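# Carry tube rack through self-closing doors to desk

## Task

Take the tube rack off the counter, get it past the self-closing doors and set it on the desk. Success requires that the rack stands upright, every tube sits fully seated in a hole, and both doors are closed at the end. The rack and its tubes must never touch the floor. Any number of robots may help. At the end, open the grippers and back the robots away. No robot may fall over or be left leaning.

## Robot and tools

Robots: r1, r2 and r3 are identical Hello Robot Stretch 3 units. Each has a two-wheel differential base with a passive omni wheel at the rear, a lift carriage on a vertical mast, and one telescoping arm that reaches out to the robot's RIGHT side. The base cannot move sideways, so to bring the gripper forward you drive the base. The footprint is 0.33 m long by 0.34 m wide. Turning in place pivots about the point midway between the drive wheels, 0.05 m behind the front edge. With the arm pulled in and the wrist folded, the wrist can extend 0.06 m past the right side, and a spin sweeps a 0.28 m radius. A level, unfolded gripper reaches beyond that circle.

Frames: each robot reports in its own base frame. The origin is on the floor between the drive wheels, with x forward, y left and z up. The odometry frame is the base frame where the robot stood when the scene began. hand_pose is given in the base frame, at the spot where the closed fingertips meet. With all wrist joints at zero, its x axis points up, its y axis points back along the arm toward the mast, and its z axis points rearward. The pads are round and 0.04 m across, and they sit slightly nearer the wrist when the gripper is wide open. Because every robot uses its own frames, you can only judge where robots are relative to each other from the images, lidar_m, wrist_depth_mm and head_depth_mm.

execute_actions: "actions" is a list holding one action, or none (an empty list just reports state and images). An action is an object keyed by "r1", "r2" or "r3". Each robot can take "base", "joints" and "contact_limits". Everything in one action starts at the same moment, and each motion finishes on its own schedule. No action runs longer than 15 s.
- "base" holds exactly one command, and both are relative moves from the base position in the last reported state. translate_m is in metres, from -1 to 1, with forward positive. rotate_rad is in radians, from -3.2 to 3.2, with left (counter-clockwise seen from above) positive.
- "joints" sets absolute targets by name, with the tolerance for "done" given in brackets. lift_m: 0 to 1.1 m arm height (±0.004). arm_m: 0 to 0.52 m extension (±0.004). wrist_yaw_rad: -1.345 to 4.42 (±0.02); 0 aims along the arm, positive swings toward the front, 3.0 folds over the base. wrist_pitch_rad: -1.57 to 0.451 (±0.05); 0 is level and negative tips the fingers down. wrist_roll_rad: -2.911 to 2.911 (±0.02); at 0 the fingers lie level, side by side. gripper_m: -0.089 to 0.179 (±0.004); larger is wider, and the real fingertip gap is 0.007 m less when nearly shut and 0.025 m less when fully open, reaching 0 below 0.007. head_pan_rad: -3.953 to 1.73 (±0.02); 0 looks ahead, positive looks left, -1.57 looks along the arm. head_tilt_rad: -1.53 to 0.419 (±0.02); negative looks down.
- "contact_limits": {"arm_m": n}, where n is a motor effort in percent from 1 to 100. The arm halts with contact_stop when its effort reaches about n (or -n while retracting). The limit also caps its holding force until the next action. Set it too low and the arm stops immediately.
Any joint, base or robot you leave out may still be driving toward an older target, and the status lines will not reveal this. An unknown key or an out-of-range number rejects the whole call, and nothing moves. If a result reports a stop, later execute_actions, wait and finished_scene calls in the same reply are skipped.
"cameras" lists names such as r2_wrist_camera, or "all". Omitted, null or ["all"] gives every camera; [] gives none. The "pictures" line gives the order of the images.

wait: seconds from 0 to 10. It commands nothing new and returns the same output as an empty action.
zoom_image: camera plus region [x0, y0, x1, y1] in pixels, with (0,0) at the top left and at most 504 by 504. It works only on full images from the latest result.
finished_scene: scene is an integer, 1 to 2. It closes the scene for good and reports whether the goal was met. A reply with no tool call ends the run.

Results: base_status and joint_status can be done, off_target (resting short and possibly still pushing), contact_stop, time_out or torque_fault; after the last three the old target is dropped. on_its_own covers uncommanded parts, and "held at" there is the held target, not the actual position. joint_positions are reported values. motor_effort is a percentage, positive toward higher values, with the peak of the last action in brackets; it is biased and noisy, and positive wheel effort means forward push. lidar_m gives 12 sectors of 30 degrees: sector 1 straight ahead, then counter-clockwise (4 left, 7 behind, 10 right). Its plane is 0.17 m above the floor, its range is 0.15 to 12 m, and "-" means nothing seen. It ignores clear objects and its own robot but does see the other robots. The mast and a lowered lift hide parts of sectors 5, 6, 9 and 10. wrist_depth_mm is a 7x7 grid of median depths, 45 to 1000 mm. head_depth_mm is the same for the sideways head image, 280 to 4000 mm. base_odometry counts wheel rotation, so slip shows up as travel. Heading runs from -3.142 to 3.142, and turned_by_wheels and turned_by_imu give the turn since the last result. base_tilt (degrees, positive for forward and right lean) carries a fixed error of up to about 4 degrees. The contact_limits line shows the limit in force, the default and the maximum.

Speed: the base goes fast only when stowed (lift_m under 0.30, arm_m under 0.03, wrist_yaw_rad over 2.54); otherwise it is held to 0.10 m/s and 0.63 rad/s.

Gripper: to grip, command a value smaller than the object's width; lower squeezes harder, though a stall guard can ease off. To release, go at least 0.02 above the value where contact began. Neither the reading nor "done" proves you are holding something.

Cautions: fold or unfold the wrist only with lift_m between 0.32 and 0.95, wrist_pitch_rad at -0.4 and roll near 0; once folded, the lift may drop to 0.25. When yaw is below -0.4, keep pitch at -0.5 or lower. The arm and lift go slack after a contact_stop, and a slack lift can sag under load. The base, wrist and head have no contact stop, and a wrist pushed hard cuts out for 10 s. Any base-to-base contact between robots turns into a hard press within millimetres, and that is a failure, so keep a margin. Robots carrying one load together drift apart by up to 2.5 cm per metre, which can tip them. Pushing with the gripper above about 0.45 m, driving while hooked on something fixed, or snagging furniture (worst when reversing) can tip a robot. If it does, reverse in small steps, free the gripper and lower the lift to about 0.2. Loose objects may get an occasional brief shove. While you think, robots keep their last command.

Each tool is called in YAML: its name, and indented under it one key for each argument.

## Session

execute_actions:
  actions: []

Scene clock: 0.00 s.
r1.base_odometry: x=+0.000 y=+0.000 heading=+0.000 (m, m, rad; r1's odometry frame)
r1.turned_by_wheels: +0.000 (rad since the last result)
r1.turned_by_imu: +0.000 (rad since the last result)
r1.base_tilt: forward=+2.1 right=+0.5 (deg)
r1.lidar_m: 1.25 1.02 1.02 1.12 1.21 1.20 1.33 1.86 3.27 2.48 1.95 1.94
r1.head_depth_mm: 1924 2037 2013 2035 2033 2019 2002 / 1902 2000 1960 1940 1915 1887 1849 / 1750 1744 1712 1669 1648 1636 1611 / 1530 1517 1494 1488 1471 1446 1442 / 1384 1363 1337 1331 1324 1305 1286 / 1244 1226 1221 1207 1191 1183 1174 / 1127 1120 1111 1099 1089 1084 1075
r1.base_status: not commanded
r1.joint_positions: lift_m=+0.466 arm_m=+0.001 wrist_yaw_rad=+2.813 wrist_pitch_rad=-0.413 wrist_roll_rad=+0.004 gripper_m=+0.037 head_pan_rad=-0.007 head_tilt_rad=+0.014
r1.joint_status: not commanded
r1.motor_effort: left_wheel=+0 right_wheel=+0 lift_m=+20 arm_m=+0 wrist_yaw_rad=+0 wrist_pitch_rad=+8 wrist_roll_rad=+0 gripper_m=-1 head_pan_rad=+0 head_tilt_rad=+1 (%)
r1.hand_pose: x=+0.0514 y=+0.0674 z=+0.4794 quat_wxyz=(+0.257, +0.707, +0.030, +0.658) (m; r1's base frame)
r1.wrist_depth_mm: - - - - 887 842 781 / - - - - 988 892 823 / - - - - - 959 870 / - - - - - - 941 / 762 833 843 840 872 869 886 / 689 - - 704 751 744 727 / 596 - 597 609 602 631 636
r2.base_odometry: x=+0.000 y=+0.000 heading=+0.000 (m, m, rad; r2's odometry frame)
r2.turned_by_wheels: +0.000 (rad since the last result)
r2.turned_by_imu: +0.000 (rad since the last result)
r2.base_tilt: forward=+0.9 right=-0.3 (deg)
r2.lidar_m: 1.42 1.35 1.26 1.29 1.67 2.72 2.77 2.01 1.88 1.93 1.51 1.41
r2.head_depth_mm: 1721 1928 1919 1898 1873 1275 1266 / 1735 2024 2015 2007 1981 1343 1336 / 1755 2141 2131 2114 2122 2095 1959 / 1751 2266 2250 2228 2240 2247 2155 / 1774 2113 2124 2148 2174 2185 2051 / 1695 1799 1818 1832 1847 1860 1859 / 1551 1571 1582 1593 1608 1607 1625
r2.base_status: not commanded
r2.joint_positions: lift_m=+0.470 arm_m=-0.002 wrist_yaw_rad=+2.992 wrist_pitch_rad=-0.372 wrist_roll_rad=-0.011 gripper_m=+0.037 head_pan_rad=+0.006 head_tilt_rad=-0.010
r2.joint_status: not commanded
r2.motor_effort: left_wheel=+1 right_wheel=-1 lift_m=+41 arm_m=+0 wrist_yaw_rad=+0 wrist_pitch_rad=+4 wrist_roll_rad=+0 gripper_m=+0 head_pan_rad=+0 head_tilt_rad=+1 (%)
r2.hand_pose: x=+0.0131 y=+0.0843 z=+0.4936 quat_wxyz=(+0.182, +0.699, +0.079, +0.687) (m; r2's base frame)
r2.wrist_depth_mm: - - - - - - - / - - - - - - - / - - - - - - - / - - - - - - - / 908 913 - 977 - - - / 788 789 - 775 831 823 852 / 657 662 649 690 672 702 727
r3.base_odometry: x=+0.000 y=+0.000 heading=+0.000 (m, m, rad; r3's odometry frame)
r3.turned_by_wheels: +0.000 (rad since the last result)
r3.turned_by_imu: +0.000 (rad since the last result)
r3.base_tilt: forward=-0.7 right=+0.3 (deg)
r3.lidar_m: 2.55 3.10 1.91 1.14 0.75 0.69 0.70 0.88 1.83 1.47 2.17 2.45
r3.head_depth_mm: 2085 2278 2314 2329 2324 2348 2206 / 2090 2407 2491 2486 2503 2495 2202 / 2097 2503 2572 2567 2580 2626 2186 / 2095 2579 2657 2671 2724 2712 2180 / 2108 2675 2760 2790 2780 2802 2169 / 2117 2807 2826 2833 2819 2826 2175 / 2112 2896 2938 2968 2996 2959 2159
r3.base_status: not commanded
r3.joint_positions: lift_m=+0.540 arm_m=-0.002 wrist_yaw_rad=+2.861 wrist_pitch_rad=-0.423 wrist_roll_rad=+0.012 gripper_m=+0.037 head_pan_rad=+0.000 head_tilt_rad=-0.017
r3.joint_status: not commanded
r3.motor_effort: left_wheel=-1 right_wheel=+0 lift_m=+28 arm_m=-1 wrist_yaw_rad=+0 wrist_pitch_rad=+7 wrist_roll_rad=+0 gripper_m=-1 head_pan_rad=+1 head_tilt_rad=+2 (%)
r3.hand_pose: x=+0.0406 y=+0.0722 z=+0.5516 quat_wxyz=(+0.244, +0.709, +0.049, +0.660) (m; r3's base frame)
r3.wrist_depth_mm: - - - - - - - / - - - - - - - / - - - - - - - / - - - - - - - / 814 945 941 937 970 964 933 / 783 - - 781 802 799 809 / 700 678 696 702 703 699 705
pictures: r1_head_camera (sideways: a quarter turn clockwise sets it upright), r1_nav_camera (sideways: a quarter turn counterclockwise sets it upright), r1_wrist_camera, r2_head_camera (sideways: a quarter turn clockwise sets it upright), r2_nav_camera (sideways: a quarter turn counterclockwise sets it upright), r2_wrist_camera, r3_head_camera (sideways: a quarter turn clockwise sets it upright), r3_nav_camera (sideways: a quarter turn counterclockwise sets it upright), r3_wrist_camera
Images, in order (width x height): r1_head_camera 896x504, r1_nav_camera 672x504, r1_wrist_camera 644x364, r2_head_camera 896x504, r2_nav_camera 672x504, r2_wrist_camera 644x364, r3_head_camera 896x504, r3_nav_camera 672x504, r3_wrist_camera 644x364.

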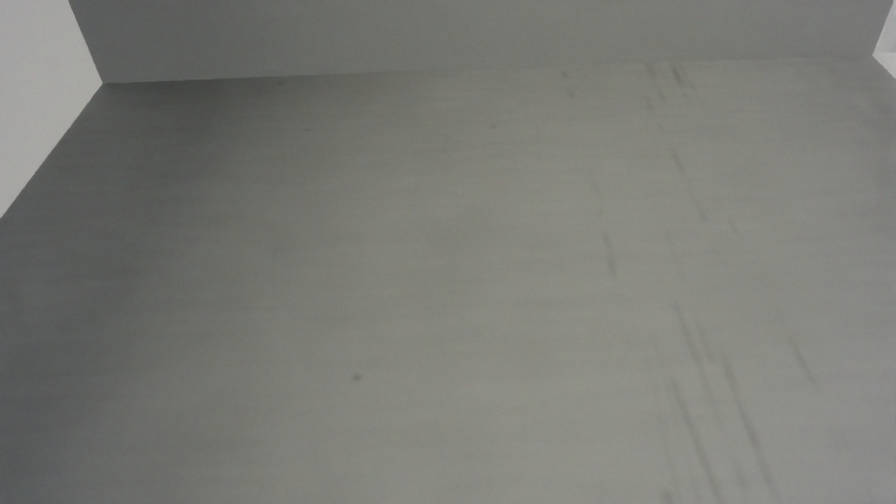

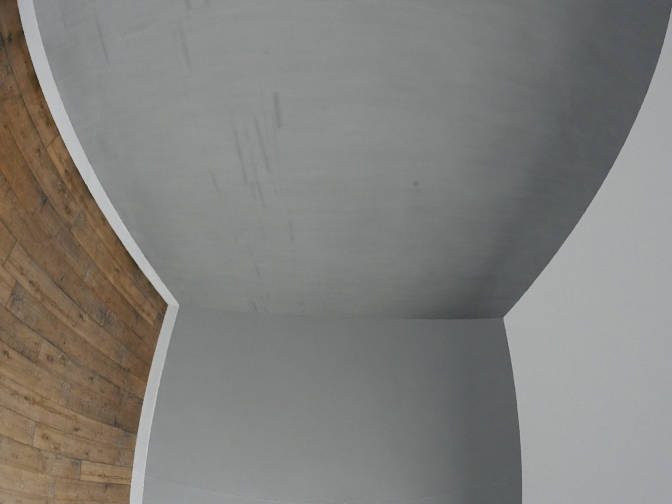

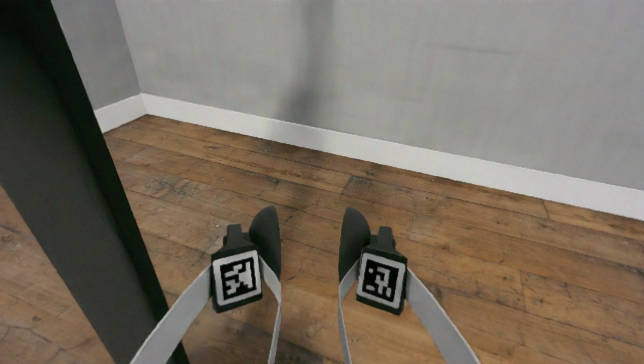

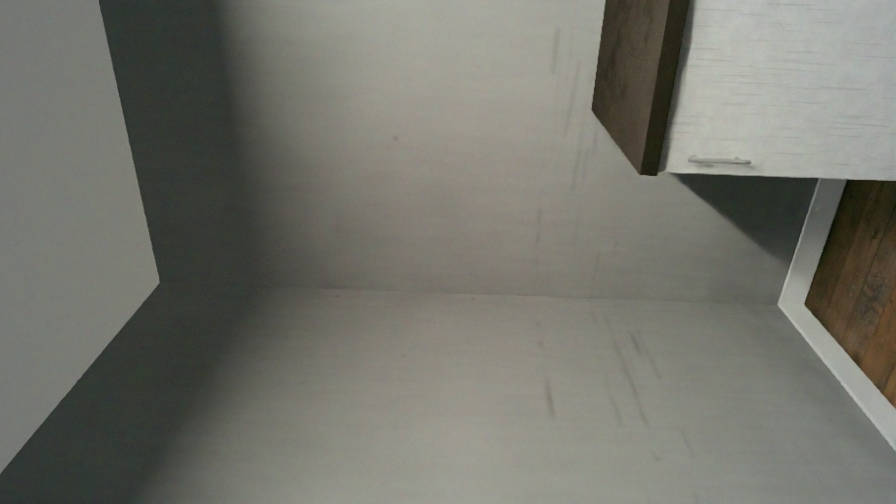

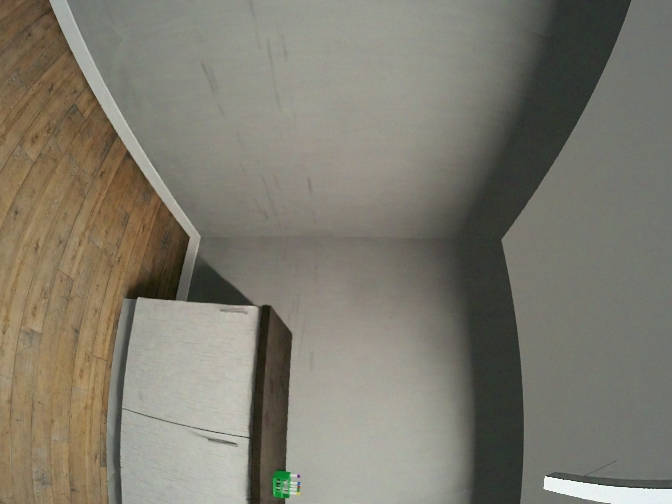

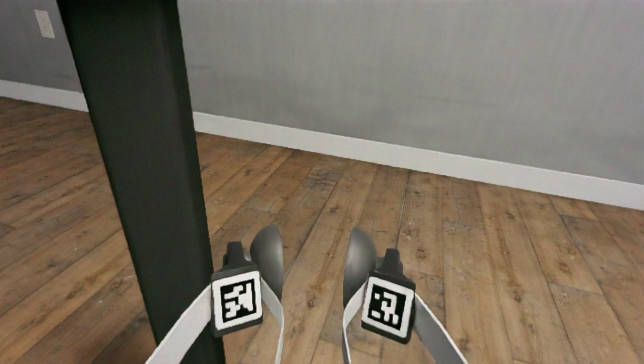

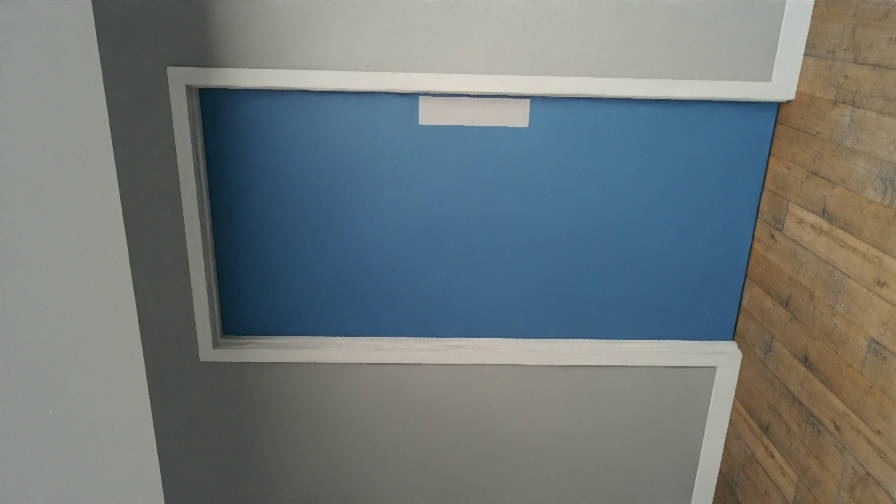

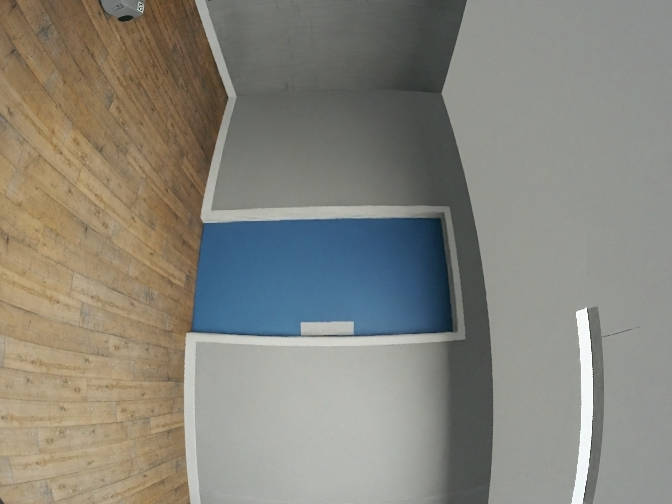

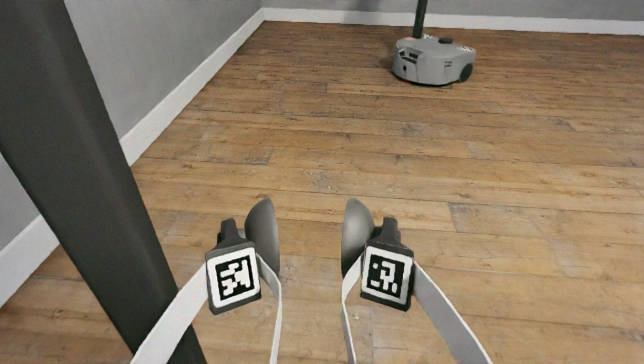

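execute_actions:
  actions:
    - {"r1":{"joints":{"head_pan_rad":-2.0,"head_tilt_rad":-0.4}},"r2":{"joints":{"head_pan_rad":-0.9,"head_tilt_rad":-0.4}},"r3":{"joints":{"head_pan_rad":-1.3,"head_tilt_rad":-0.4}}}
  cameras: ["r1_nav_camera","r2_head_camera","r2_nav_camera","r3_nav_camera"]

zoom_image:
  camera: "r2_head_camera"
  region: [300,100,650,400]

Scene clock: 2.67 s.
r1.base_odometry: x=+0.000 y=+0.000 heading=+0.000 (m, m, rad; r1's odometry frame)
r1.turned_by_wheels: +0.000 (rad since the last result)
r1.turned_by_imu: +0.000 (rad since the last result)
r1.base_tilt: forward=+2.2 right=+0.4 (deg)
r1.lidar_m: 1.25 1.02 1.02 1.12 1.21 1.20 1.32 1.85 3.26 2.47 1.95 1.94
r1.head_depth_mm: 3164 3338 3609 3378 2355 1782 1439 / 3273 3471 3797 3456 2376 1793 1443 / 3365 3576 3839 3505 2417 1814 1469 / 3508 3724 3925 3555 2422 1828 1465 / 3610 3799 - 3576 2457 1839 1475 / 3589 3765 3825 3627 2475 1853 1491 / 3072 3162 3175 3258 2503 1871 1487
r1.base_status: not commanded
r1.joint_positions: lift_m=+0.466 arm_m=+0.001 wrist_yaw_rad=+2.813 wrist_pitch_rad=-0.413 wrist_roll_rad=+0.004 gripper_m=+0.037 head_pan_rad=-1.993 head_tilt_rad=-0.395
r1.joint_status: all done
r1.motor_effort: left_wheel=+0(0) right_wheel=+1(1) lift_m=+20(20) arm_m=+1(0) wrist_yaw_rad=+1(1) wrist_pitch_rad=+8(8) wrist_roll_rad=-1(0) gripper_m=+1(1) head_pan_rad=-5(47) head_tilt_rad=-3(28) (%)
r1.hand_pose: x=+0.0514 y=+0.0674 z=+0.4794 quat_wxyz=(+0.257, +0.707, +0.030, +0.658) (m; r1's base frame)
r1.wrist_depth_mm: - - - - 915 842 770 / - - - - 962 908 821 / - - - - - 981 893 / - - - - - - 927 / 775 801 874 848 840 863 855 / 692 - - 721 755 724 770 / 595 - 600 613 620 632 632
r2.base_odometry: x=+0.000 y=+0.000 heading=+0.000 (m, m, rad; r2's odometry frame)
r2.turned_by_wheels: +0.000 (rad since the last result)
r2.turned_by_imu: -0.001 (rad since the last result)
r2.base_tilt: forward=+0.9 right=-0.4 (deg)
r2.lidar_m: 1.43 1.34 1.27 1.29 1.67 2.73 2.78 2.01 1.88 1.93 1.51 1.41
r2.head_depth_mm: 2130 2304 2446 2571 2329 1743 1375 / 2039 2193 2301 1791 1968 1731 1377 / 1946 2077 2151 1692 1849 1721 1371 / 1864 1989 2057 1602 1747 1728 1378 / 1783 1905 1974 1507 1629 1723 1370 / 1708 1826 1887 1426 1549 1654 1364 / 1640 1762 1845 1361 1475 1591 1357
r2.base_status: not commanded
r2.joint_positions: lift_m=+0.470 arm_m=-0.002 wrist_yaw_rad=+2.992 wrist_pitch_rad=-0.372 wrist_roll_rad=-0.011 gripper_m=+0.037 head_pan_rad=-0.893 head_tilt_rad=-0.395
r2.joint_status: all done
r2.motor_effort: left_wheel=+0(0) right_wheel=-1(0) lift_m=+41(41) arm_m=+0(0) wrist_yaw_rad=+0(0) wrist_pitch_rad=+4(4) wrist_roll_rad=+0(0) gripper_m=+0(0) head_pan_rad=-4(51) head_tilt_rad=-3(30) (%)
r2.hand_pose: x=+0.0131 y=+0.0843 z=+0.4936 quat_wxyz=(+0.182, +0.699, +0.079, +0.687) (m; r2's base frame)
r2.wrist_depth_mm: - - - - - - - / - - - - - - - / - - - - - - - / - - - - - - - / 906 925 - 960 - - - / 781 760 - 817 831 851 856 / 652 654 658 690 672 713 720
r3.base_odometry: x=+0.000 y=+0.000 heading=+0.000 (m, m, rad; r3's odometry frame)
r3.turned_by_wheels: +0.000 (rad since the last result)
r3.turned_by_imu: +0.000 (rad since the last result)
r3.base_tilt: forward=-0.8 right=+0.3 (deg)
r3.lidar_m: 2.55 3.12 1.91 1.14 0.75 0.69 0.70 0.87 1.83 1.47 2.16 2.46
r3.head_depth_mm: 1654 1767 1620 1549 2022 1722 1430 / 1781 1870 1607 2118 2202 1727 1425 / 1883 1993 1581 2303 2318 1743 1423 / 2010 2161 1759 2508 2271 1749 1410 / 2160 2323 1964 2727 2258 1739 1408 / 2353 2525 2152 2810 2249 1728 1403 / 2520 2711 2854 2987 2221 1719 1395
r3.base_status: not commanded
r3.joint_positions: lift_m=+0.540 arm_m=-0.002 wrist_yaw_rad=+2.861 wrist_pitch_rad=-0.423 wrist_roll_rad=+0.012 gripper_m=+0.037 head_pan_rad=-1.293 head_tilt_rad=-0.395
r3.joint_status: all done
r3.motor_effort: left_wheel=-1(1) right_wheel=+0(2) lift_m=+29(29) arm_m=-1(1) wrist_yaw_rad=+0(0) wrist_pitch_rad=+7(7) wrist_roll_rad=+0(0) gripper_m=+0(0) head_pan_rad=-2(35) head_tilt_rad=-3(26) (%)
r3.hand_pose: x=+0.0406 y=+0.0722 z=+0.5516 quat_wxyz=(+0.244, +0.709, +0.049, +0.660) (m; r3's base frame)
r3.wrist_depth_mm: - - - - - - - / - - - - - - - / - - - - - - - / - - - - - - - / 817 951 979 939 991 948 954 / 788 - - 792 788 813 811 / 688 671 689 700 692 711 713
pictures: r1_nav_camera (sideways: a quarter turn counterclockwise sets it upright), r2_head_camera (sideways: a quarter turn clockwise sets it upright), r2_nav_camera (sideways: a quarter turn counterclockwise sets it upright), r3_nav_camera (sideways: a quarter turn counterclockwise sets it upright)
Images, in order (width x height): r1_nav_camera 672x504, r2_head_camera 896x504, r2_nav_camera 672x504, r3_nav_camera 672x504.

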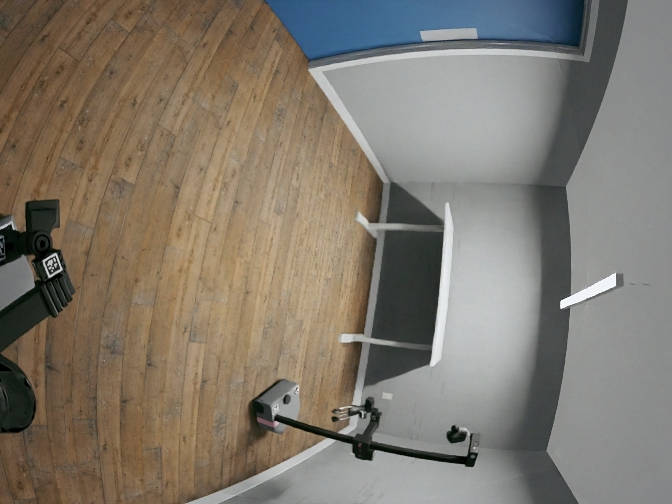

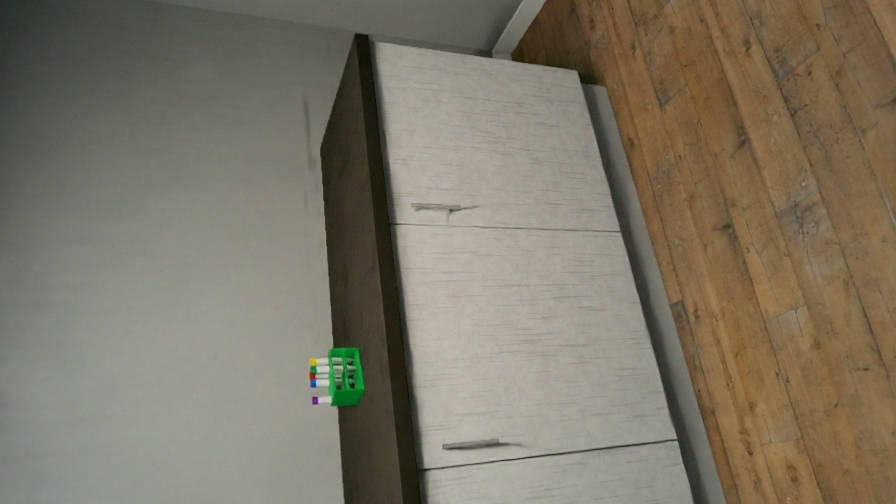

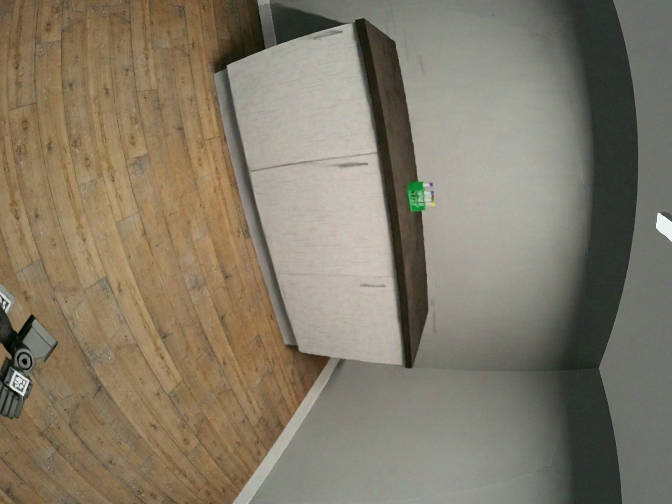

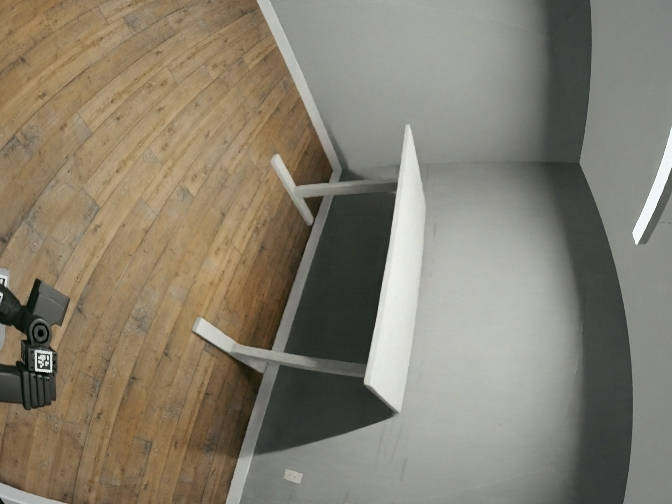

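Region (300, 100, 650, 400) of r2_head_camera's 896x504 image, scaled by 1.440, with more detail than that image has; it fills the top 432 rows of this view, and the rest is white.

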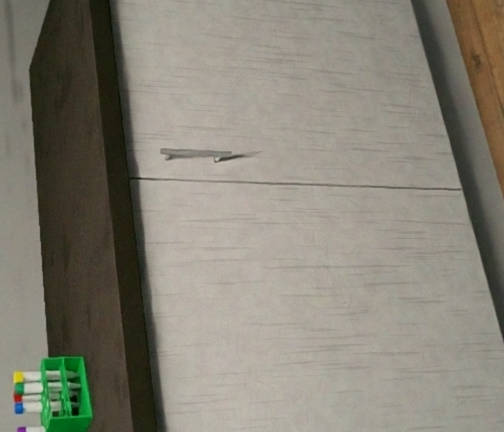

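execute_actions:
  actions:
    - {"r2":{"joints":{"head_pan_rad":-3.2,"head_tilt_rad":-0.25}}}
  cameras: ["r2_head_camera","r2_nav_camera"]

Scene clock: 4.70 s.
r1.base_odometry: x=+0.000 y=+0.000 heading=+0.000 (m, m, rad; r1's odometry frame)
r1.turned_by_wheels: +0.000 (rad since the last result)
r1.turned_by_imu: +0.000 (rad since the last result)
r1.base_tilt: forward=+2.1 right=+0.5 (deg)
r1.lidar_m: 1.25 1.03 1.02 1.13 1.21 1.20 1.33 1.86 3.25 2.47 1.95 1.94
r1.head_depth_mm: 3203 3300 3570 3347 2338 1788 1434 / 3224 3448 3754 3512 2368 1796 1451 / 3377 3524 3859 3497 2407 1837 1458 / 3510 3679 3924 3514 2445 1823 1465 / 3597 3763 - 3625 2450 1835 1481 / 3607 3738 3777 3613 2459 1853 1482 / 3066 3187 3161 3226 2497 1866 1484
r1.base_status: not commanded
r1.joint_positions: lift_m=+0.466 arm_m=+0.001 wrist_yaw_rad=+2.813 wrist_pitch_rad=-0.413 wrist_roll_rad=+0.004 gripper_m=+0.037 head_pan_rad=-1.993 head_tilt_rad=-0.395
r1.joint_status: not commanded
r1.motor_effort: left_wheel=+0(0) right_wheel=+0(0) lift_m=+20(19) arm_m=+0(0) wrist_yaw_rad=+1(1) wrist_pitch_rad=+9(8) wrist_roll_rad=-1(0) gripper_m=-1(0) head_pan_rad=-5(4) head_tilt_rad=-3(3) (%)
r1.hand_pose: x=+0.0514 y=+0.0674 z=+0.4794 quat_wxyz=(+0.257, +0.707, +0.030, +0.658) (m; r1's base frame)
r1.wrist_depth_mm: - - - - 923 825 778 / - - - - 968 861 816 / - - - - - 953 886 / - - - - - - 953 / 785 846 861 851 874 867 877 / 679 - - 697 738 723 748 / 591 - 608 619 613 606 627
r2.base_odometry: x=+0.000 y=+0.000 heading=+0.000 (m, m, rad; r2's odometry frame)
r2.turned_by_wheels: +0.000 (rad since the last result)
r2.turned_by_imu: +0.000 (rad since the last result)
r2.base_tilt: forward=+0.9 right=-0.2 (deg)
r2.lidar_m: 1.43 1.34 1.27 1.29 1.67 2.73 2.77 2.01 1.89 1.93 1.51 1.41
r2.head_depth_mm: 2296 2376 2473 2559 2648 2068 1551 / 2378 2484 2580 2685 2771 2049 1553 / 2492 2588 2716 2876 2924 2041 1538 / 2618 2747 2864 3002 2909 2029 1542 / 2739 2863 3024 3218 2947 2026 1545 / 2660 2745 2869 3024 2886 2019 1530 / 2289 2409 2472 2547 2557 1987 1522
r2.base_status: not commanded
r2.joint_positions: lift_m=+0.470 arm_m=-0.002 wrist_yaw_rad=+2.992 wrist_pitch_rad=-0.372 wrist_roll_rad=-0.011 gripper_m=+0.037 head_pan_rad=-3.193 head_tilt_rad=-0.261
r2.joint_status: all done
r2.motor_effort: left_wheel=+1(1) right_wheel=-1(0) lift_m=+41(41) arm_m=+0(0) wrist_yaw_rad=+0(1) wrist_pitch_rad=+5(4) wrist_roll_rad=+0(0) gripper_m=+0(0) head_pan_rad=-3(52) head_tilt_rad=+5(21) (%)
r2.hand_pose: x=+0.0131 y=+0.0843 z=+0.4936 quat_wxyz=(+0.182, +0.699, +0.079, +0.687) (m; r2's base frame)
r2.wrist_depth_mm: - - - - - - - / - - - - - - - / - - - - - - - / - - - - - - - / 890 888 - 962 - - - / 740 775 - 824 841 832 868 / 654 654 662 683 669 715 729
r3.base_odometry: x=+0.000 y=+0.000 heading=+0.000 (m, m, rad; r3's odometry frame)
r3.turned_by_wheels: +0.000 (rad since the last result)
r3.turned_by_imu: +0.000 (rad since the last result)
r3.base_tilt: forward=-0.8 right=+0.4 (deg)
r3.lidar_m: 2.55 3.12 1.91 1.14 0.75 0.69 0.70 0.88 1.83 1.47 2.16 2.46
r3.head_depth_mm: 1657 1760 1614 1544 2008 1728 1430 / 1764 1884 1606 2120 2205 1723 1421 / 1868 2008 1588 2302 2280 1749 1415 / 2019 2162 1759 2509 2278 1745 1409 / 2165 2339 1968 2687 2260 1736 1407 / 2340 2546 2156 2801 2247 1736 1404 / 2513 2704 2850 2998 2206 1733 1401
r3.base_status: not commanded
r3.joint_positions: lift_m=+0.540 arm_m=-0.002 wrist_yaw_rad=+2.861 wrist_pitch_rad=-0.423 wrist_roll_rad=+0.012 gripper_m=+0.037 head_pan_rad=-1.293 head_tilt_rad=-0.395
r3.joint_status: not commanded
r3.motor_effort: left_wheel=-1(1) right_wheel=+0(0) lift_m=+29(28) arm_m=-1(1) wrist_yaw_rad=+0(0) wrist_pitch_rad=+7(7) wrist_roll_rad=+1(0) gripper_m=-1(0) head_pan_rad=-3(3) head_tilt_rad=-2(2) (%)
r3.hand_pose: x=+0.0406 y=+0.0722 z=+0.5516 quat_wxyz=(+0.244, +0.709, +0.049, +0.660) (m; r3's base frame)
r3.wrist_depth_mm: - - - - - - - / - - - - - - - / - - - - - - - / - - - - - - - / 794 952 948 927 963 952 940 / 780 - - 817 805 797 819 / 688 668 700 702 699 704 725
pictures: r2_head_camera (sideways: a quarter turn clockwise sets it upright), r2_nav_camera (sideways: a quarter turn counterclockwise sets it upright)
Images, in order (width x height): r2_head_camera 896x504, r2_nav_camera 672x504.

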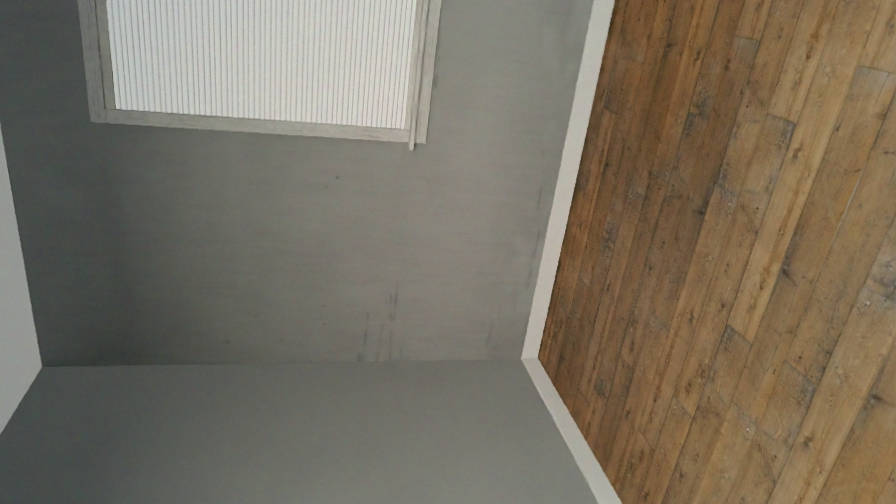

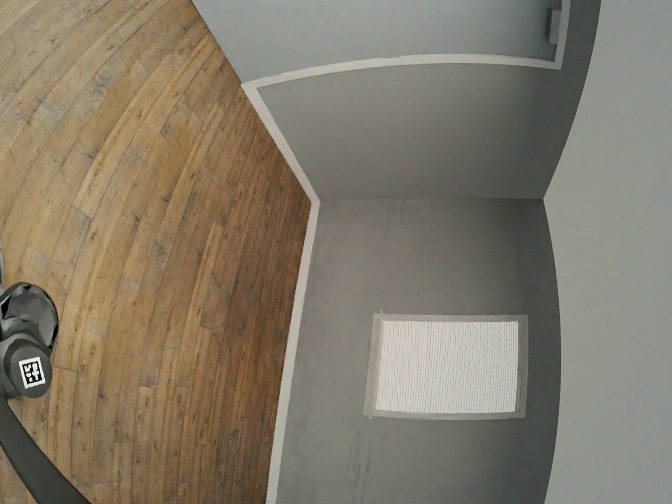

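execute_actions:
  actions:
    - {"r2":{"base":{"rotate_rad":-0.84},"joints":{"lift_m":0.28,"head_pan_rad":0.3,"head_tilt_rad":-0.4}},"r3":{"base":{"translate_m":1},"joints":{"lift_m":0.27,"wrist_yaw_rad":3.0,"head_pan_rad":0,"head_tilt_rad":-0.5}},"r1":{"base":{"rotate_rad":-1.3},"joints":{"lift_m":0.27,"wrist_yaw_rad":3.0,"head_pan_rad":0,"head_tilt_rad":-0.5}}}
  cameras: []

execute_actions:
  actions:
    - {"r2":{"base":{"translate_m":1}},"r3":{"base":{"translate_m":0.9}}}
  cameras: []

execute_actions:
  actions:
    - {"r2":{"base":{"rotate_rad":1.95},"joints":{"lift_m":0.94,"head_pan_rad":-1.57,"head_tilt_rad":-0.6}},"r3":{"base":{"rotate_rad":-0.35},"joints":{"head_tilt_rad":-0.9}}}
  cameras: ["r1_nav_camera","r2_head_camera","r3_head_camera","r3_nav_camera"]

Scene clock: 12.73 s.
r1.base_odometry: x=+0.000 y=+0.000 heading=-1.300 (m, m, rad; r1's odometry frame)
r1.turned_by_wheels: -1.300 (rad since the last result)
r1.turned_by_imu: -1.303 (rad since the last result)
r1.base_tilt: forward=+2.2 right=+0.5 (deg)
r1.lidar_m: 2.14 1.94 1.60 1.09 1.02 1.04 1.28 1.20 1.22 1.56 3.27 1.40
r1.head_depth_mm: 2491 2733 3010 2754 2049 1622 1331 / 2275 2514 2760 2792 2061 1643 1347 / 2181 2345 2577 2719 2078 1660 1354 / 2100 2264 2476 2633 2098 1647 1359 / 1984 2115 2297 2467 2121 1655 1373 / 1880 2006 2134 2303 2126 1671 1374 / 1777 1885 1978 2073 2129 1673 1379
r1.base_status: done
r1.joint_positions: lift_m=+0.270 arm_m=+0.001 wrist_yaw_rad=+2.998 wrist_pitch_rad=-0.415 wrist_roll_rad=+0.004 gripper_m=+0.037 head_pan_rad=-0.007 head_tilt_rad=-0.494
r1.joint_status: all done
r1.motor_effort: left_wheel=+2(9) right_wheel=-1(5) lift_m=+16(19) arm_m=-1(1) wrist_yaw_rad=+3(4) wrist_pitch_rad=+9(9) wrist_roll_rad=-1(1) gripper_m=+0(0) head_pan_rad=+4(45) head_tilt_rad=-3(14) (%)
r1.hand_pose: x=+0.0109 y=+0.0770 z=+0.2837 quat_wxyz=(+0.195, +0.702, +0.095, +0.679) (m; r1's base frame)
r1.wrist_depth_mm: 746 - - - - - - / 801 - - - - - - / 806 - 936 932 953 990 - / 663 666 690 700 713 730 745 / 542 557 - 571 583 592 601 / 465 483 - 502 499 488 502 / - - - - 421 426 431
r2.base_odometry: x=+0.000 y=+0.000 heading=-0.840 (m, m, rad; r2's odometry frame)
r2.turned_by_wheels: -0.840 (rad since the last result)
r2.turned_by_imu: -0.848 (rad since the last result)
r2.base_tilt: forward=+0.8 right=-0.3 (deg)
r2.lidar_m: 1.42 1.41 1.60 1.28 1.27 1.37 2.09 2.72 2.39 1.91 1.87 1.81
r2.head_depth_mm: 1751 1873 1971 1489 1631 1718 1382 / 1731 1864 1953 1479 1619 1705 1379 / 1723 1853 1920 1461 1597 1666 1380 / 1728 1835 1924 1447 1577 1662 1372 / 1708 1828 1906 1439 1560 1662 1367 / 1697 1812 1884 1420 1543 1651 1370 / 1693 1797 1893 1406 1536 1650 1357
r2.base_status: done
r2.joint_positions: lift_m=+0.280 arm_m=-0.002 wrist_yaw_rad=+2.992 wrist_pitch_rad=-0.372 wrist_roll_rad=-0.011 gripper_m=+0.037 head_pan_rad=+0.293 head_tilt_rad=-0.395
r2.joint_status: all done
r2.motor_effort: left_wheel=+3(7) right_wheel=-2(6) lift_m=+30(36) arm_m=+0(0) wrist_yaw_rad=+0(0) wrist_pitch_rad=+4(5) wrist_roll_rad=+0(0) gripper_m=+0(0) head_pan_rad=+5(51) head_tilt_rad=-3(17) (%)
r2.hand_pose: x=+0.0131 y=+0.0843 z=+0.3035 quat_wxyz=(+0.182, +0.699, +0.080, +0.687) (m; r2's base frame)
r2.wrist_depth_mm: 922 - - - - - - / - - - - - - - / - - - - - - - / 791 - 842 870 903 899 945 / 640 628 678 683 692 713 733 / 530 528 - 550 561 591 583 / 457 470 - 490 461 489 493
r3.base_odometry: x=+1.000 y=+0.000 heading=+0.000 (m, m, rad; r3's odometry frame)
r3.turned_by_wheels: +0.000 (rad since the last result)
r3.turned_by_imu: +0.008 (rad since the last result)
r3.base_tilt: forward=-0.7 right=+0.3 (deg)
r3.lidar_m: 1.63 1.96 2.51 1.51 1.74 1.61 1.63 2.06 1.86 1.92 1.66 1.53
r3.head_depth_mm: 1314 1424 1539 1683 1812 1610 1330 / 1365 1467 1604 1756 1889 1594 1325 / 1407 1524 1668 1832 1939 1588 1321 / 1460 1595 1739 1918 1989 1587 1316 / 1516 1658 1820 2016 1979 1579 1313 / 1524 1655 1815 2029 1975 1566 1303 / 1560 1722 1909 2139 1961 1566 1300
r3.base_status: done
r3.joint_positions: lift_m=+0.270 arm_m=-0.002 wrist_yaw_rad=+3.000 wrist_pitch_rad=-0.425 wrist_roll_rad=+0.012 gripper_m=+0.037 head_pan_rad=-0.007 head_tilt_rad=-0.495
r3.joint_status: all done
r3.motor_effort: left_wheel=-2(8) right_wheel=+0(8) lift_m=+22(27) arm_m=-1(1) wrist_yaw_rad=+1(2) wrist_pitch_rad=+7(8) wrist_roll_rad=+0(0) gripper_m=+0(0) head_pan_rad=+3(35) head_tilt_rad=-2(13) (%)
r3.hand_pose: x=+0.0104 y=+0.0785 z=+0.2815 quat_wxyz=(+0.199, +0.704, +0.099, +0.675) (m; r3's base frame)
r3.wrist_depth_mm: - - - - - - - / - - - - - - - / 805 - 817 825 829 842 849 / 643 636 657 664 664 657 677 / 540 543 - 549 574 564 559 / 476 - - - 475 476 483 / - - - - 418 418 421
pictures: none
No camera images: the call's "cameras" was empty. Leave "cameras" out to get every camera's image.

Scene clock: 17.83 s.
r1.base_odometry: x=+0.000 y=+0.000 heading=-1.300 (m, m, rad; r1's odometry frame)
r1.turned_by_wheels: +0.000 (rad since the last result)
r1.turned_by_imu: +0.000 (rad since the last result)
r1.base_tilt: forward=+2.1 right=+0.4 (deg)
r1.lidar_m: 1.50 1.94 1.59 1.09 1.02 1.04 1.28 1.20 1.22 1.57 3.25 3.04
r1.head_depth_mm: 2511 2705 2959 2758 1968 1624 1338 / 2215 2444 2731 1703 1805 1639 1342 / 2166 2361 2593 2676 1942 1639 1356 / 2105 2244 2456 2591 2082 1644 1366 / 1976 2110 2277 2457 2107 1661 1375 / 1861 2002 2143 2305 2128 1683 1376 / 1766 1866 1944 2084 2123 1683 1380
r1.base_status: not commanded
r1.joint_positions: lift_m=+0.270 arm_m=+0.001 wrist_yaw_rad=+2.998 wrist_pitch_rad=-0.415 wrist_roll_rad=+0.004 gripper_m=+0.037 head_pan_rad=-0.007 head_tilt_rad=-0.494
r1.joint_status: not commanded
r1.motor_effort: left_wheel=+2(2) right_wheel=-1(1) lift_m=+16(16) arm_m=+1(1) wrist_yaw_rad=+2(2) wrist_pitch_rad=+9(9) wrist_roll_rad=+0(0) gripper_m=+0(0) head_pan_rad=+5(4) head_tilt_rad=-4(3) (%)
r1.hand_pose: x=+0.0109 y=+0.0770 z=+0.2837 quat_wxyz=(+0.195, +0.702, +0.095, +0.679) (m; r1's base frame)
r1.wrist_depth_mm: 762 - - - - - - / 784 - - - - - - / 811 - 922 924 965 983 - / 669 657 696 741 717 734 753 / 546 554 - 563 591 590 603 / 463 485 - 515 500 491 498 / - - - - 420 425 430
r2.base_odometry: x=+0.668 y=-0.744 heading=-0.840 (m, m, rad; r2's odometry frame)
r2.turned_by_wheels: +0.000 (rad since the last result)
r2.turned_by_imu: -0.002 (rad since the last result)
r2.base_tilt: forward=+0.9 right=-0.3 (deg)
r2.lidar_m: 0.50 0.49 0.53 0.78 1.66 1.79 2.72 3.65 1.90 1.52 1.50 0.63
r2.head_depth_mm: 943 1013 1091 1084 710 592 652 / 937 1004 1079 1079 705 586 643 / 932 997 1076 1073 704 566 634 / 926 993 1066 1067 702 563 625 / 921 987 1062 814 699 563 617 / 916 976 1054 1055 698 560 609 / 912 974 1045 1047 695 558 601
r2.base_status: done
r2.joint_positions: lift_m=+0.280 arm_m=-0.002 wrist_yaw_rad=+2.992 wrist_pitch_rad=-0.372 wrist_roll_rad=-0.011 gripper_m=+0.037 head_pan_rad=+0.293 head_tilt_rad=-0.396
r2.joint_status: not commanded
r2.motor_effort: left_wheel=+3(9) right_wheel=-2(5) lift_m=+31(31) arm_m=+0(0) wrist_yaw_rad=+1(1) wrist_pitch_rad=+4(4) wrist_roll_rad=+0(0) gripper_m=+0(0) head_pan_rad=+4(5) head_tilt_rad=-2(2) (%)
r2.hand_pose: x=+0.0131 y=+0.0843 z=+0.3034 quat_wxyz=(+0.182, +0.699, +0.080, +0.687) (m; r2's base frame)
r2.wrist_depth_mm: - - - 862 622 485 406 / - - - 932 663 508 413 / - - - - 677 529 431 / 791 - 819 871 773 544 441 / 624 624 675 681 677 631 461 / 522 527 - 552 571 575 510 / 453 468 - 492 458 481 489
r3.base_odometry: x=+1.900 y=+0.000 heading=+0.000 (m, m, rad; r3's odometry frame)
r3.turned_by_wheels: +0.000 (rad since the last result)
r3.turned_by_imu: +0.007 (rad since the last result)
r3.base_tilt: forward=-0.7 right=+0.4 (deg)
r3.lidar_m: 0.79 0.91 1.97 2.18 2.62 2.44 2.46 2.51 2.13 1.14 0.83 0.78
r3.head_depth_mm: 618 667 724 790 867 964 1085 / 639 689 750 822 912 1019 1156 / 661 718 784 860 958 1077 1230 / 686 747 819 905 1012 1146 1269 / 712 777 854 948 1067 1221 1314 / 740 810 895 1001 1120 1257 1304 / 751 807 873 957 1081 1262 1305
r3.base_status: done
r3.joint_positions: lift_m=+0.270 arm_m=-0.002 wrist_yaw_rad=+3.000 wrist_pitch_rad=-0.425 wrist_roll_rad=+0.012 gripper_m=+0.037 head_pan_rad=-0.007 head_tilt_rad=-0.495
r3.joint_status: not commanded
r3.motor_effort: left_wheel=-3(7) right_wheel=+2(9) lift_m=+22(22) arm_m=-1(1) wrist_yaw_rad=+0(0) wrist_pitch_rad=+7(8) wrist_roll_rad=+0(0) gripper_m=+0(1) head_pan_rad=+3(3) head_tilt_rad=-3(2) (%)
r3.hand_pose: x=+0.0104 y=+0.0785 z=+0.2815 quat_wxyz=(+0.199, +0.704, +0.099, +0.675) (m; r3's base frame)
r3.wrist_depth_mm: - - - - - - - / - - - - - - - / 796 - 815 823 818 836 841 / 642 633 661 659 663 676 676 / 538 539 - 552 576 562 560 / 478 - - - 474 486 480 / - - - - 415 419 423
pictures: none
No camera images: the call's "cameras" was empty. Leave "cameras" out to get every camera's image.

Scene clock: 24.67 s.
r1.base_odometry: x=+0.000 y=+0.000 heading=-1.300 (m, m, rad; r1's odometry frame)
r1.turned_by_wheels: +0.000 (rad since the last result)
r1.turned_by_imu: +0.000 (rad since the last result)
r1.base_tilt: forward=+2.2 right=+0.4 (deg)
r1.lidar_m: 1.50 1.94 1.59 1.09 1.02 1.04 1.28 1.20 1.22 1.56 3.27 3.05
r1.head_depth_mm: 2465 2719 3010 2742 1961 1621 1337 / 2240 2516 2780 1851 1810 1626 1345 / 2113 2309 2500 2566 1885 1645 1358 / 2101 2261 2417 2609 2089 1654 1359 / 1964 2132 2281 2452 2117 1670 1375 / 1870 1977 2128 2309 2120 1668 1370 / 1766 1865 1962 2079 2145 1685 1383
r1.base_status: not commanded
r1.joint_positions: lift_m=+0.270 arm_m=+0.001 wrist_yaw_rad=+2.998 wrist_pitch_rad=-0.415 wrist_roll_rad=+0.004 gripper_m=+0.037 head_pan_rad=-0.007 head_tilt_rad=-0.494
r1.joint_status: not commanded
r1.motor_effort: left_wheel=+2(2) right_wheel=-1(1) lift_m=+16(16) arm_m=+1(1) wrist_yaw_rad=+2(2) wrist_pitch_rad=+9(9) wrist_roll_rad=-1(0) gripper_m=+0(1) head_pan_rad=+3(4) head_tilt_rad=-3(3) (%)
r1.hand_pose: x=+0.0109 y=+0.0770 z=+0.2837 quat_wxyz=(+0.195, +0.702, +0.095, +0.679) (m; r1's base frame)
r1.wrist_depth_mm: 734 - - - - - - / 787 - - - - - - / 813 - 938 948 972 993 - / 673 677 700 700 727 733 765 / 545 549 - 566 586 590 598 / 458 481 - 507 511 495 499 / - - - - 420 430 431
r2.base_odometry: x=+0.668 y=-0.744 heading=+1.110 (m, m, rad; r2's odometry frame)
r2.turned_by_wheels: +1.950 (rad since the last result)
r2.turned_by_imu: +1.962 (rad since the last result)
r2.base_tilt: forward=+0.9 right=-0.3 (deg)
r2.lidar_m: 1.65 1.71 2.32 3.66 2.16 1.57 1.50 0.72 0.51 0.49 0.50 0.67
r2.head_depth_mm: 905 998 1040 709 578 - - / 908 1005 1039 707 599 - - / 912 1009 1036 705 599 - - / 917 1012 862 705 597 - - / 920 1017 1034 708 597 - - / 926 1025 1030 703 596 722 886 / 929 1026 1031 704 596 724 889
r2.base_status: done
r2.joint_positions: lift_m=+0.940 arm_m=-0.002 wrist_yaw_rad=+2.992 wrist_pitch_rad=-0.372 wrist_roll_rad=-0.011 gripper_m=+0.037 head_pan_rad=-1.563 head_tilt_rad=-0.593
r2.joint_status: all done
r2.motor_effort: left_wheel=+0(7) right_wheel=+2(7) lift_m=+51(52) arm_m=+0(0) wrist_yaw_rad=+1(0) wrist_pitch_rad=+5(5) wrist_roll_rad=+0(0) gripper_m=+0(0) head_pan_rad=-4(52) head_tilt_rad=-3(23) (%)
r2.hand_pose: x=+0.0131 y=+0.0842 z=+0.9627 quat_wxyz=(+0.183, +0.699, +0.080, +0.687) (m; r2's base frame)
r2.wrist_depth_mm: - - - - - - - / - - - - - - - / - - - - - - - / - - - - - - - / - - - - - - - / - - - - - - - / - - - - - - -
r3.base_odometry: x=+1.900 y=+0.000 heading=-0.350 (m, m, rad; r3's odometry frame)
r3.turned_by_wheels: -0.350 (rad since the last result)
r3.turned_by_imu: -0.354 (rad since the last result)
r3.base_tilt: forward=-0.7 right=+0.3 (deg)
r3.lidar_m: 0.78 0.83 1.08 2.15 1.64 1.66 2.44 2.57 2.51 2.13 0.95 0.80
r3.head_depth_mm: 682 793 948 1171 1365 1273 1141 / 684 796 952 1186 1409 1269 1139 / 687 799 956 1186 1401 1265 1133 / 691 804 966 1204 1399 1255 1127 / 696 809 968 1209 1413 1253 1121 / 696 810 976 1219 1407 1241 1116 / 699 817 979 1228 1403 1235 1110
r3.base_status: done
r3.joint_positions: lift_m=+0.270 arm_m=-0.002 wrist_yaw_rad=+3.000 wrist_pitch_rad=-0.425 wrist_roll_rad=+0.012 gripper_m=+0.037 head_pan_rad=-0.007 head_tilt_rad=-0.889
r3.joint_status: all done
r3.motor_effort: left_wheel=+2(7) right_wheel=-4(9) lift_m=+22(22) arm_m=-1(1) wrist_yaw_rad=+0(0) wrist_pitch_rad=+8(8) wrist_roll_rad=+0(1) gripper_m=+0(1) head_pan_rad=+3(3) head_tilt_rad=-6(31) (%)
r3.hand_pose: x=+0.0104 y=+0.0785 z=+0.2815 quat_wxyz=(+0.199, +0.704, +0.099, +0.675) (m; r3's base frame)
r3.wrist_depth_mm: - - - - - - 785 / - - - - - - 803 / 797 - 816 824 836 834 789 / 643 642 659 667 662 664 667 / 535 538 - 552 579 554 555 / 479 - - - 476 478 481 / - - - - 415 419 419
pictures: r1_nav_camera (sideways: a quarter turn counterclockwise sets it upright), r2_head_camera (sideways: a quarter turn clockwise sets it upright), r3_head_camera (sideways: a quarter turn clockwise sets it upright), r3_nav_camera (sideways: a quarter turn counterclockwise sets it upright)
Images, in order (width x height): r1_nav_camera 672x504, r2_head_camera 896x504, r3_head_camera 896x504, r3_nav_camera 672x504.

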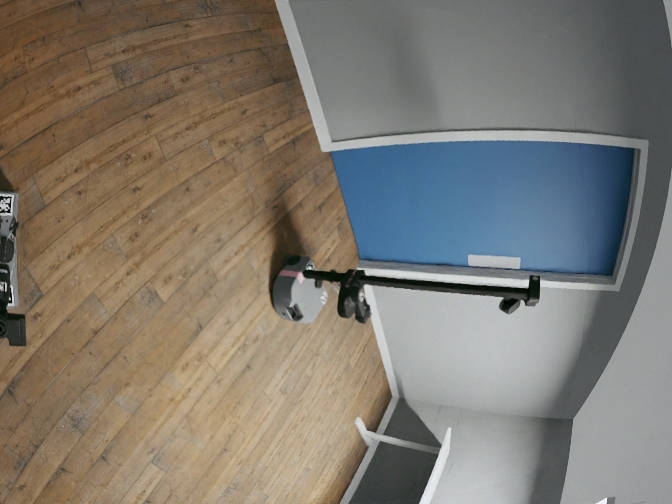

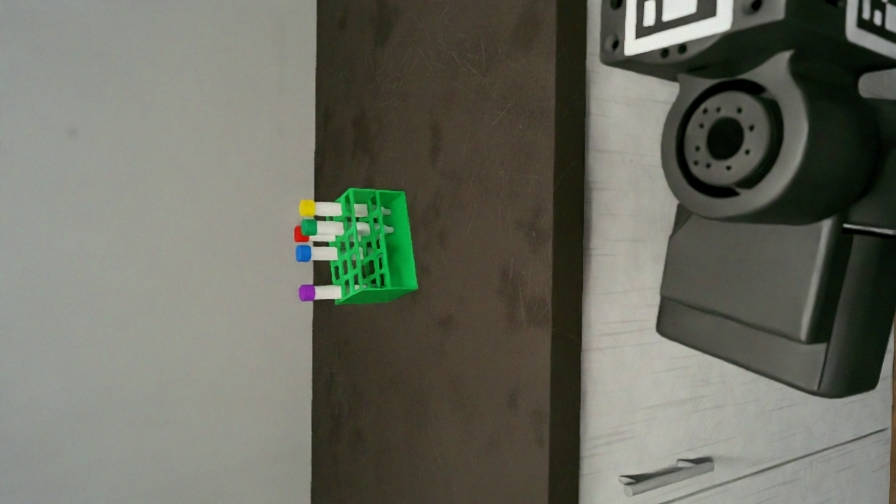

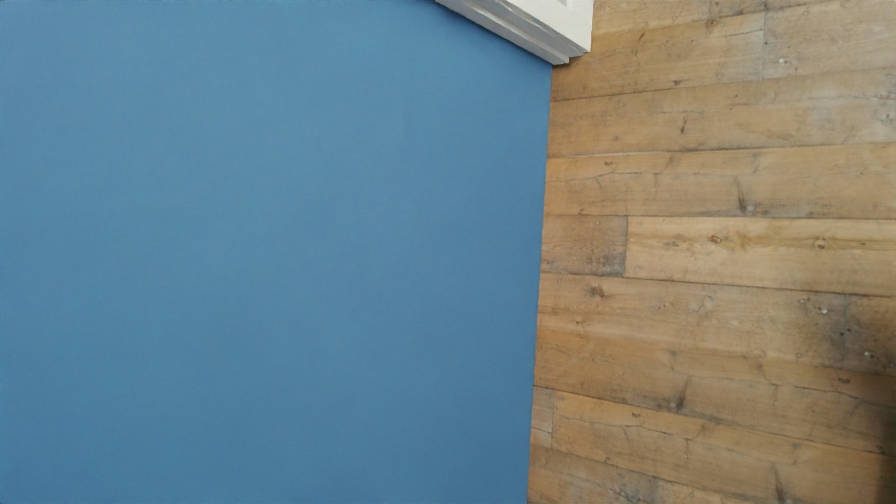

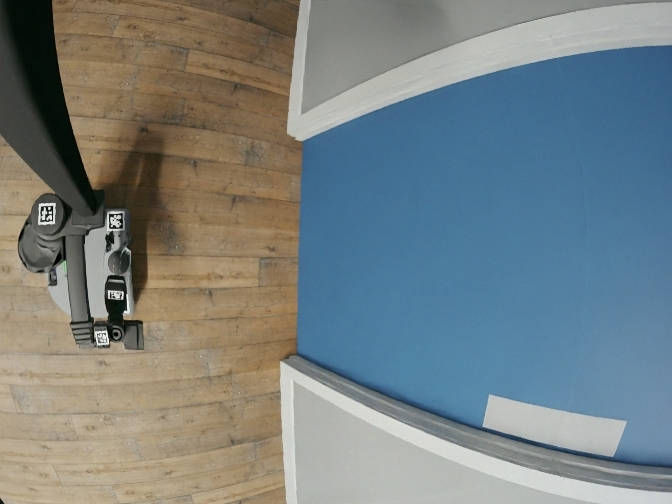

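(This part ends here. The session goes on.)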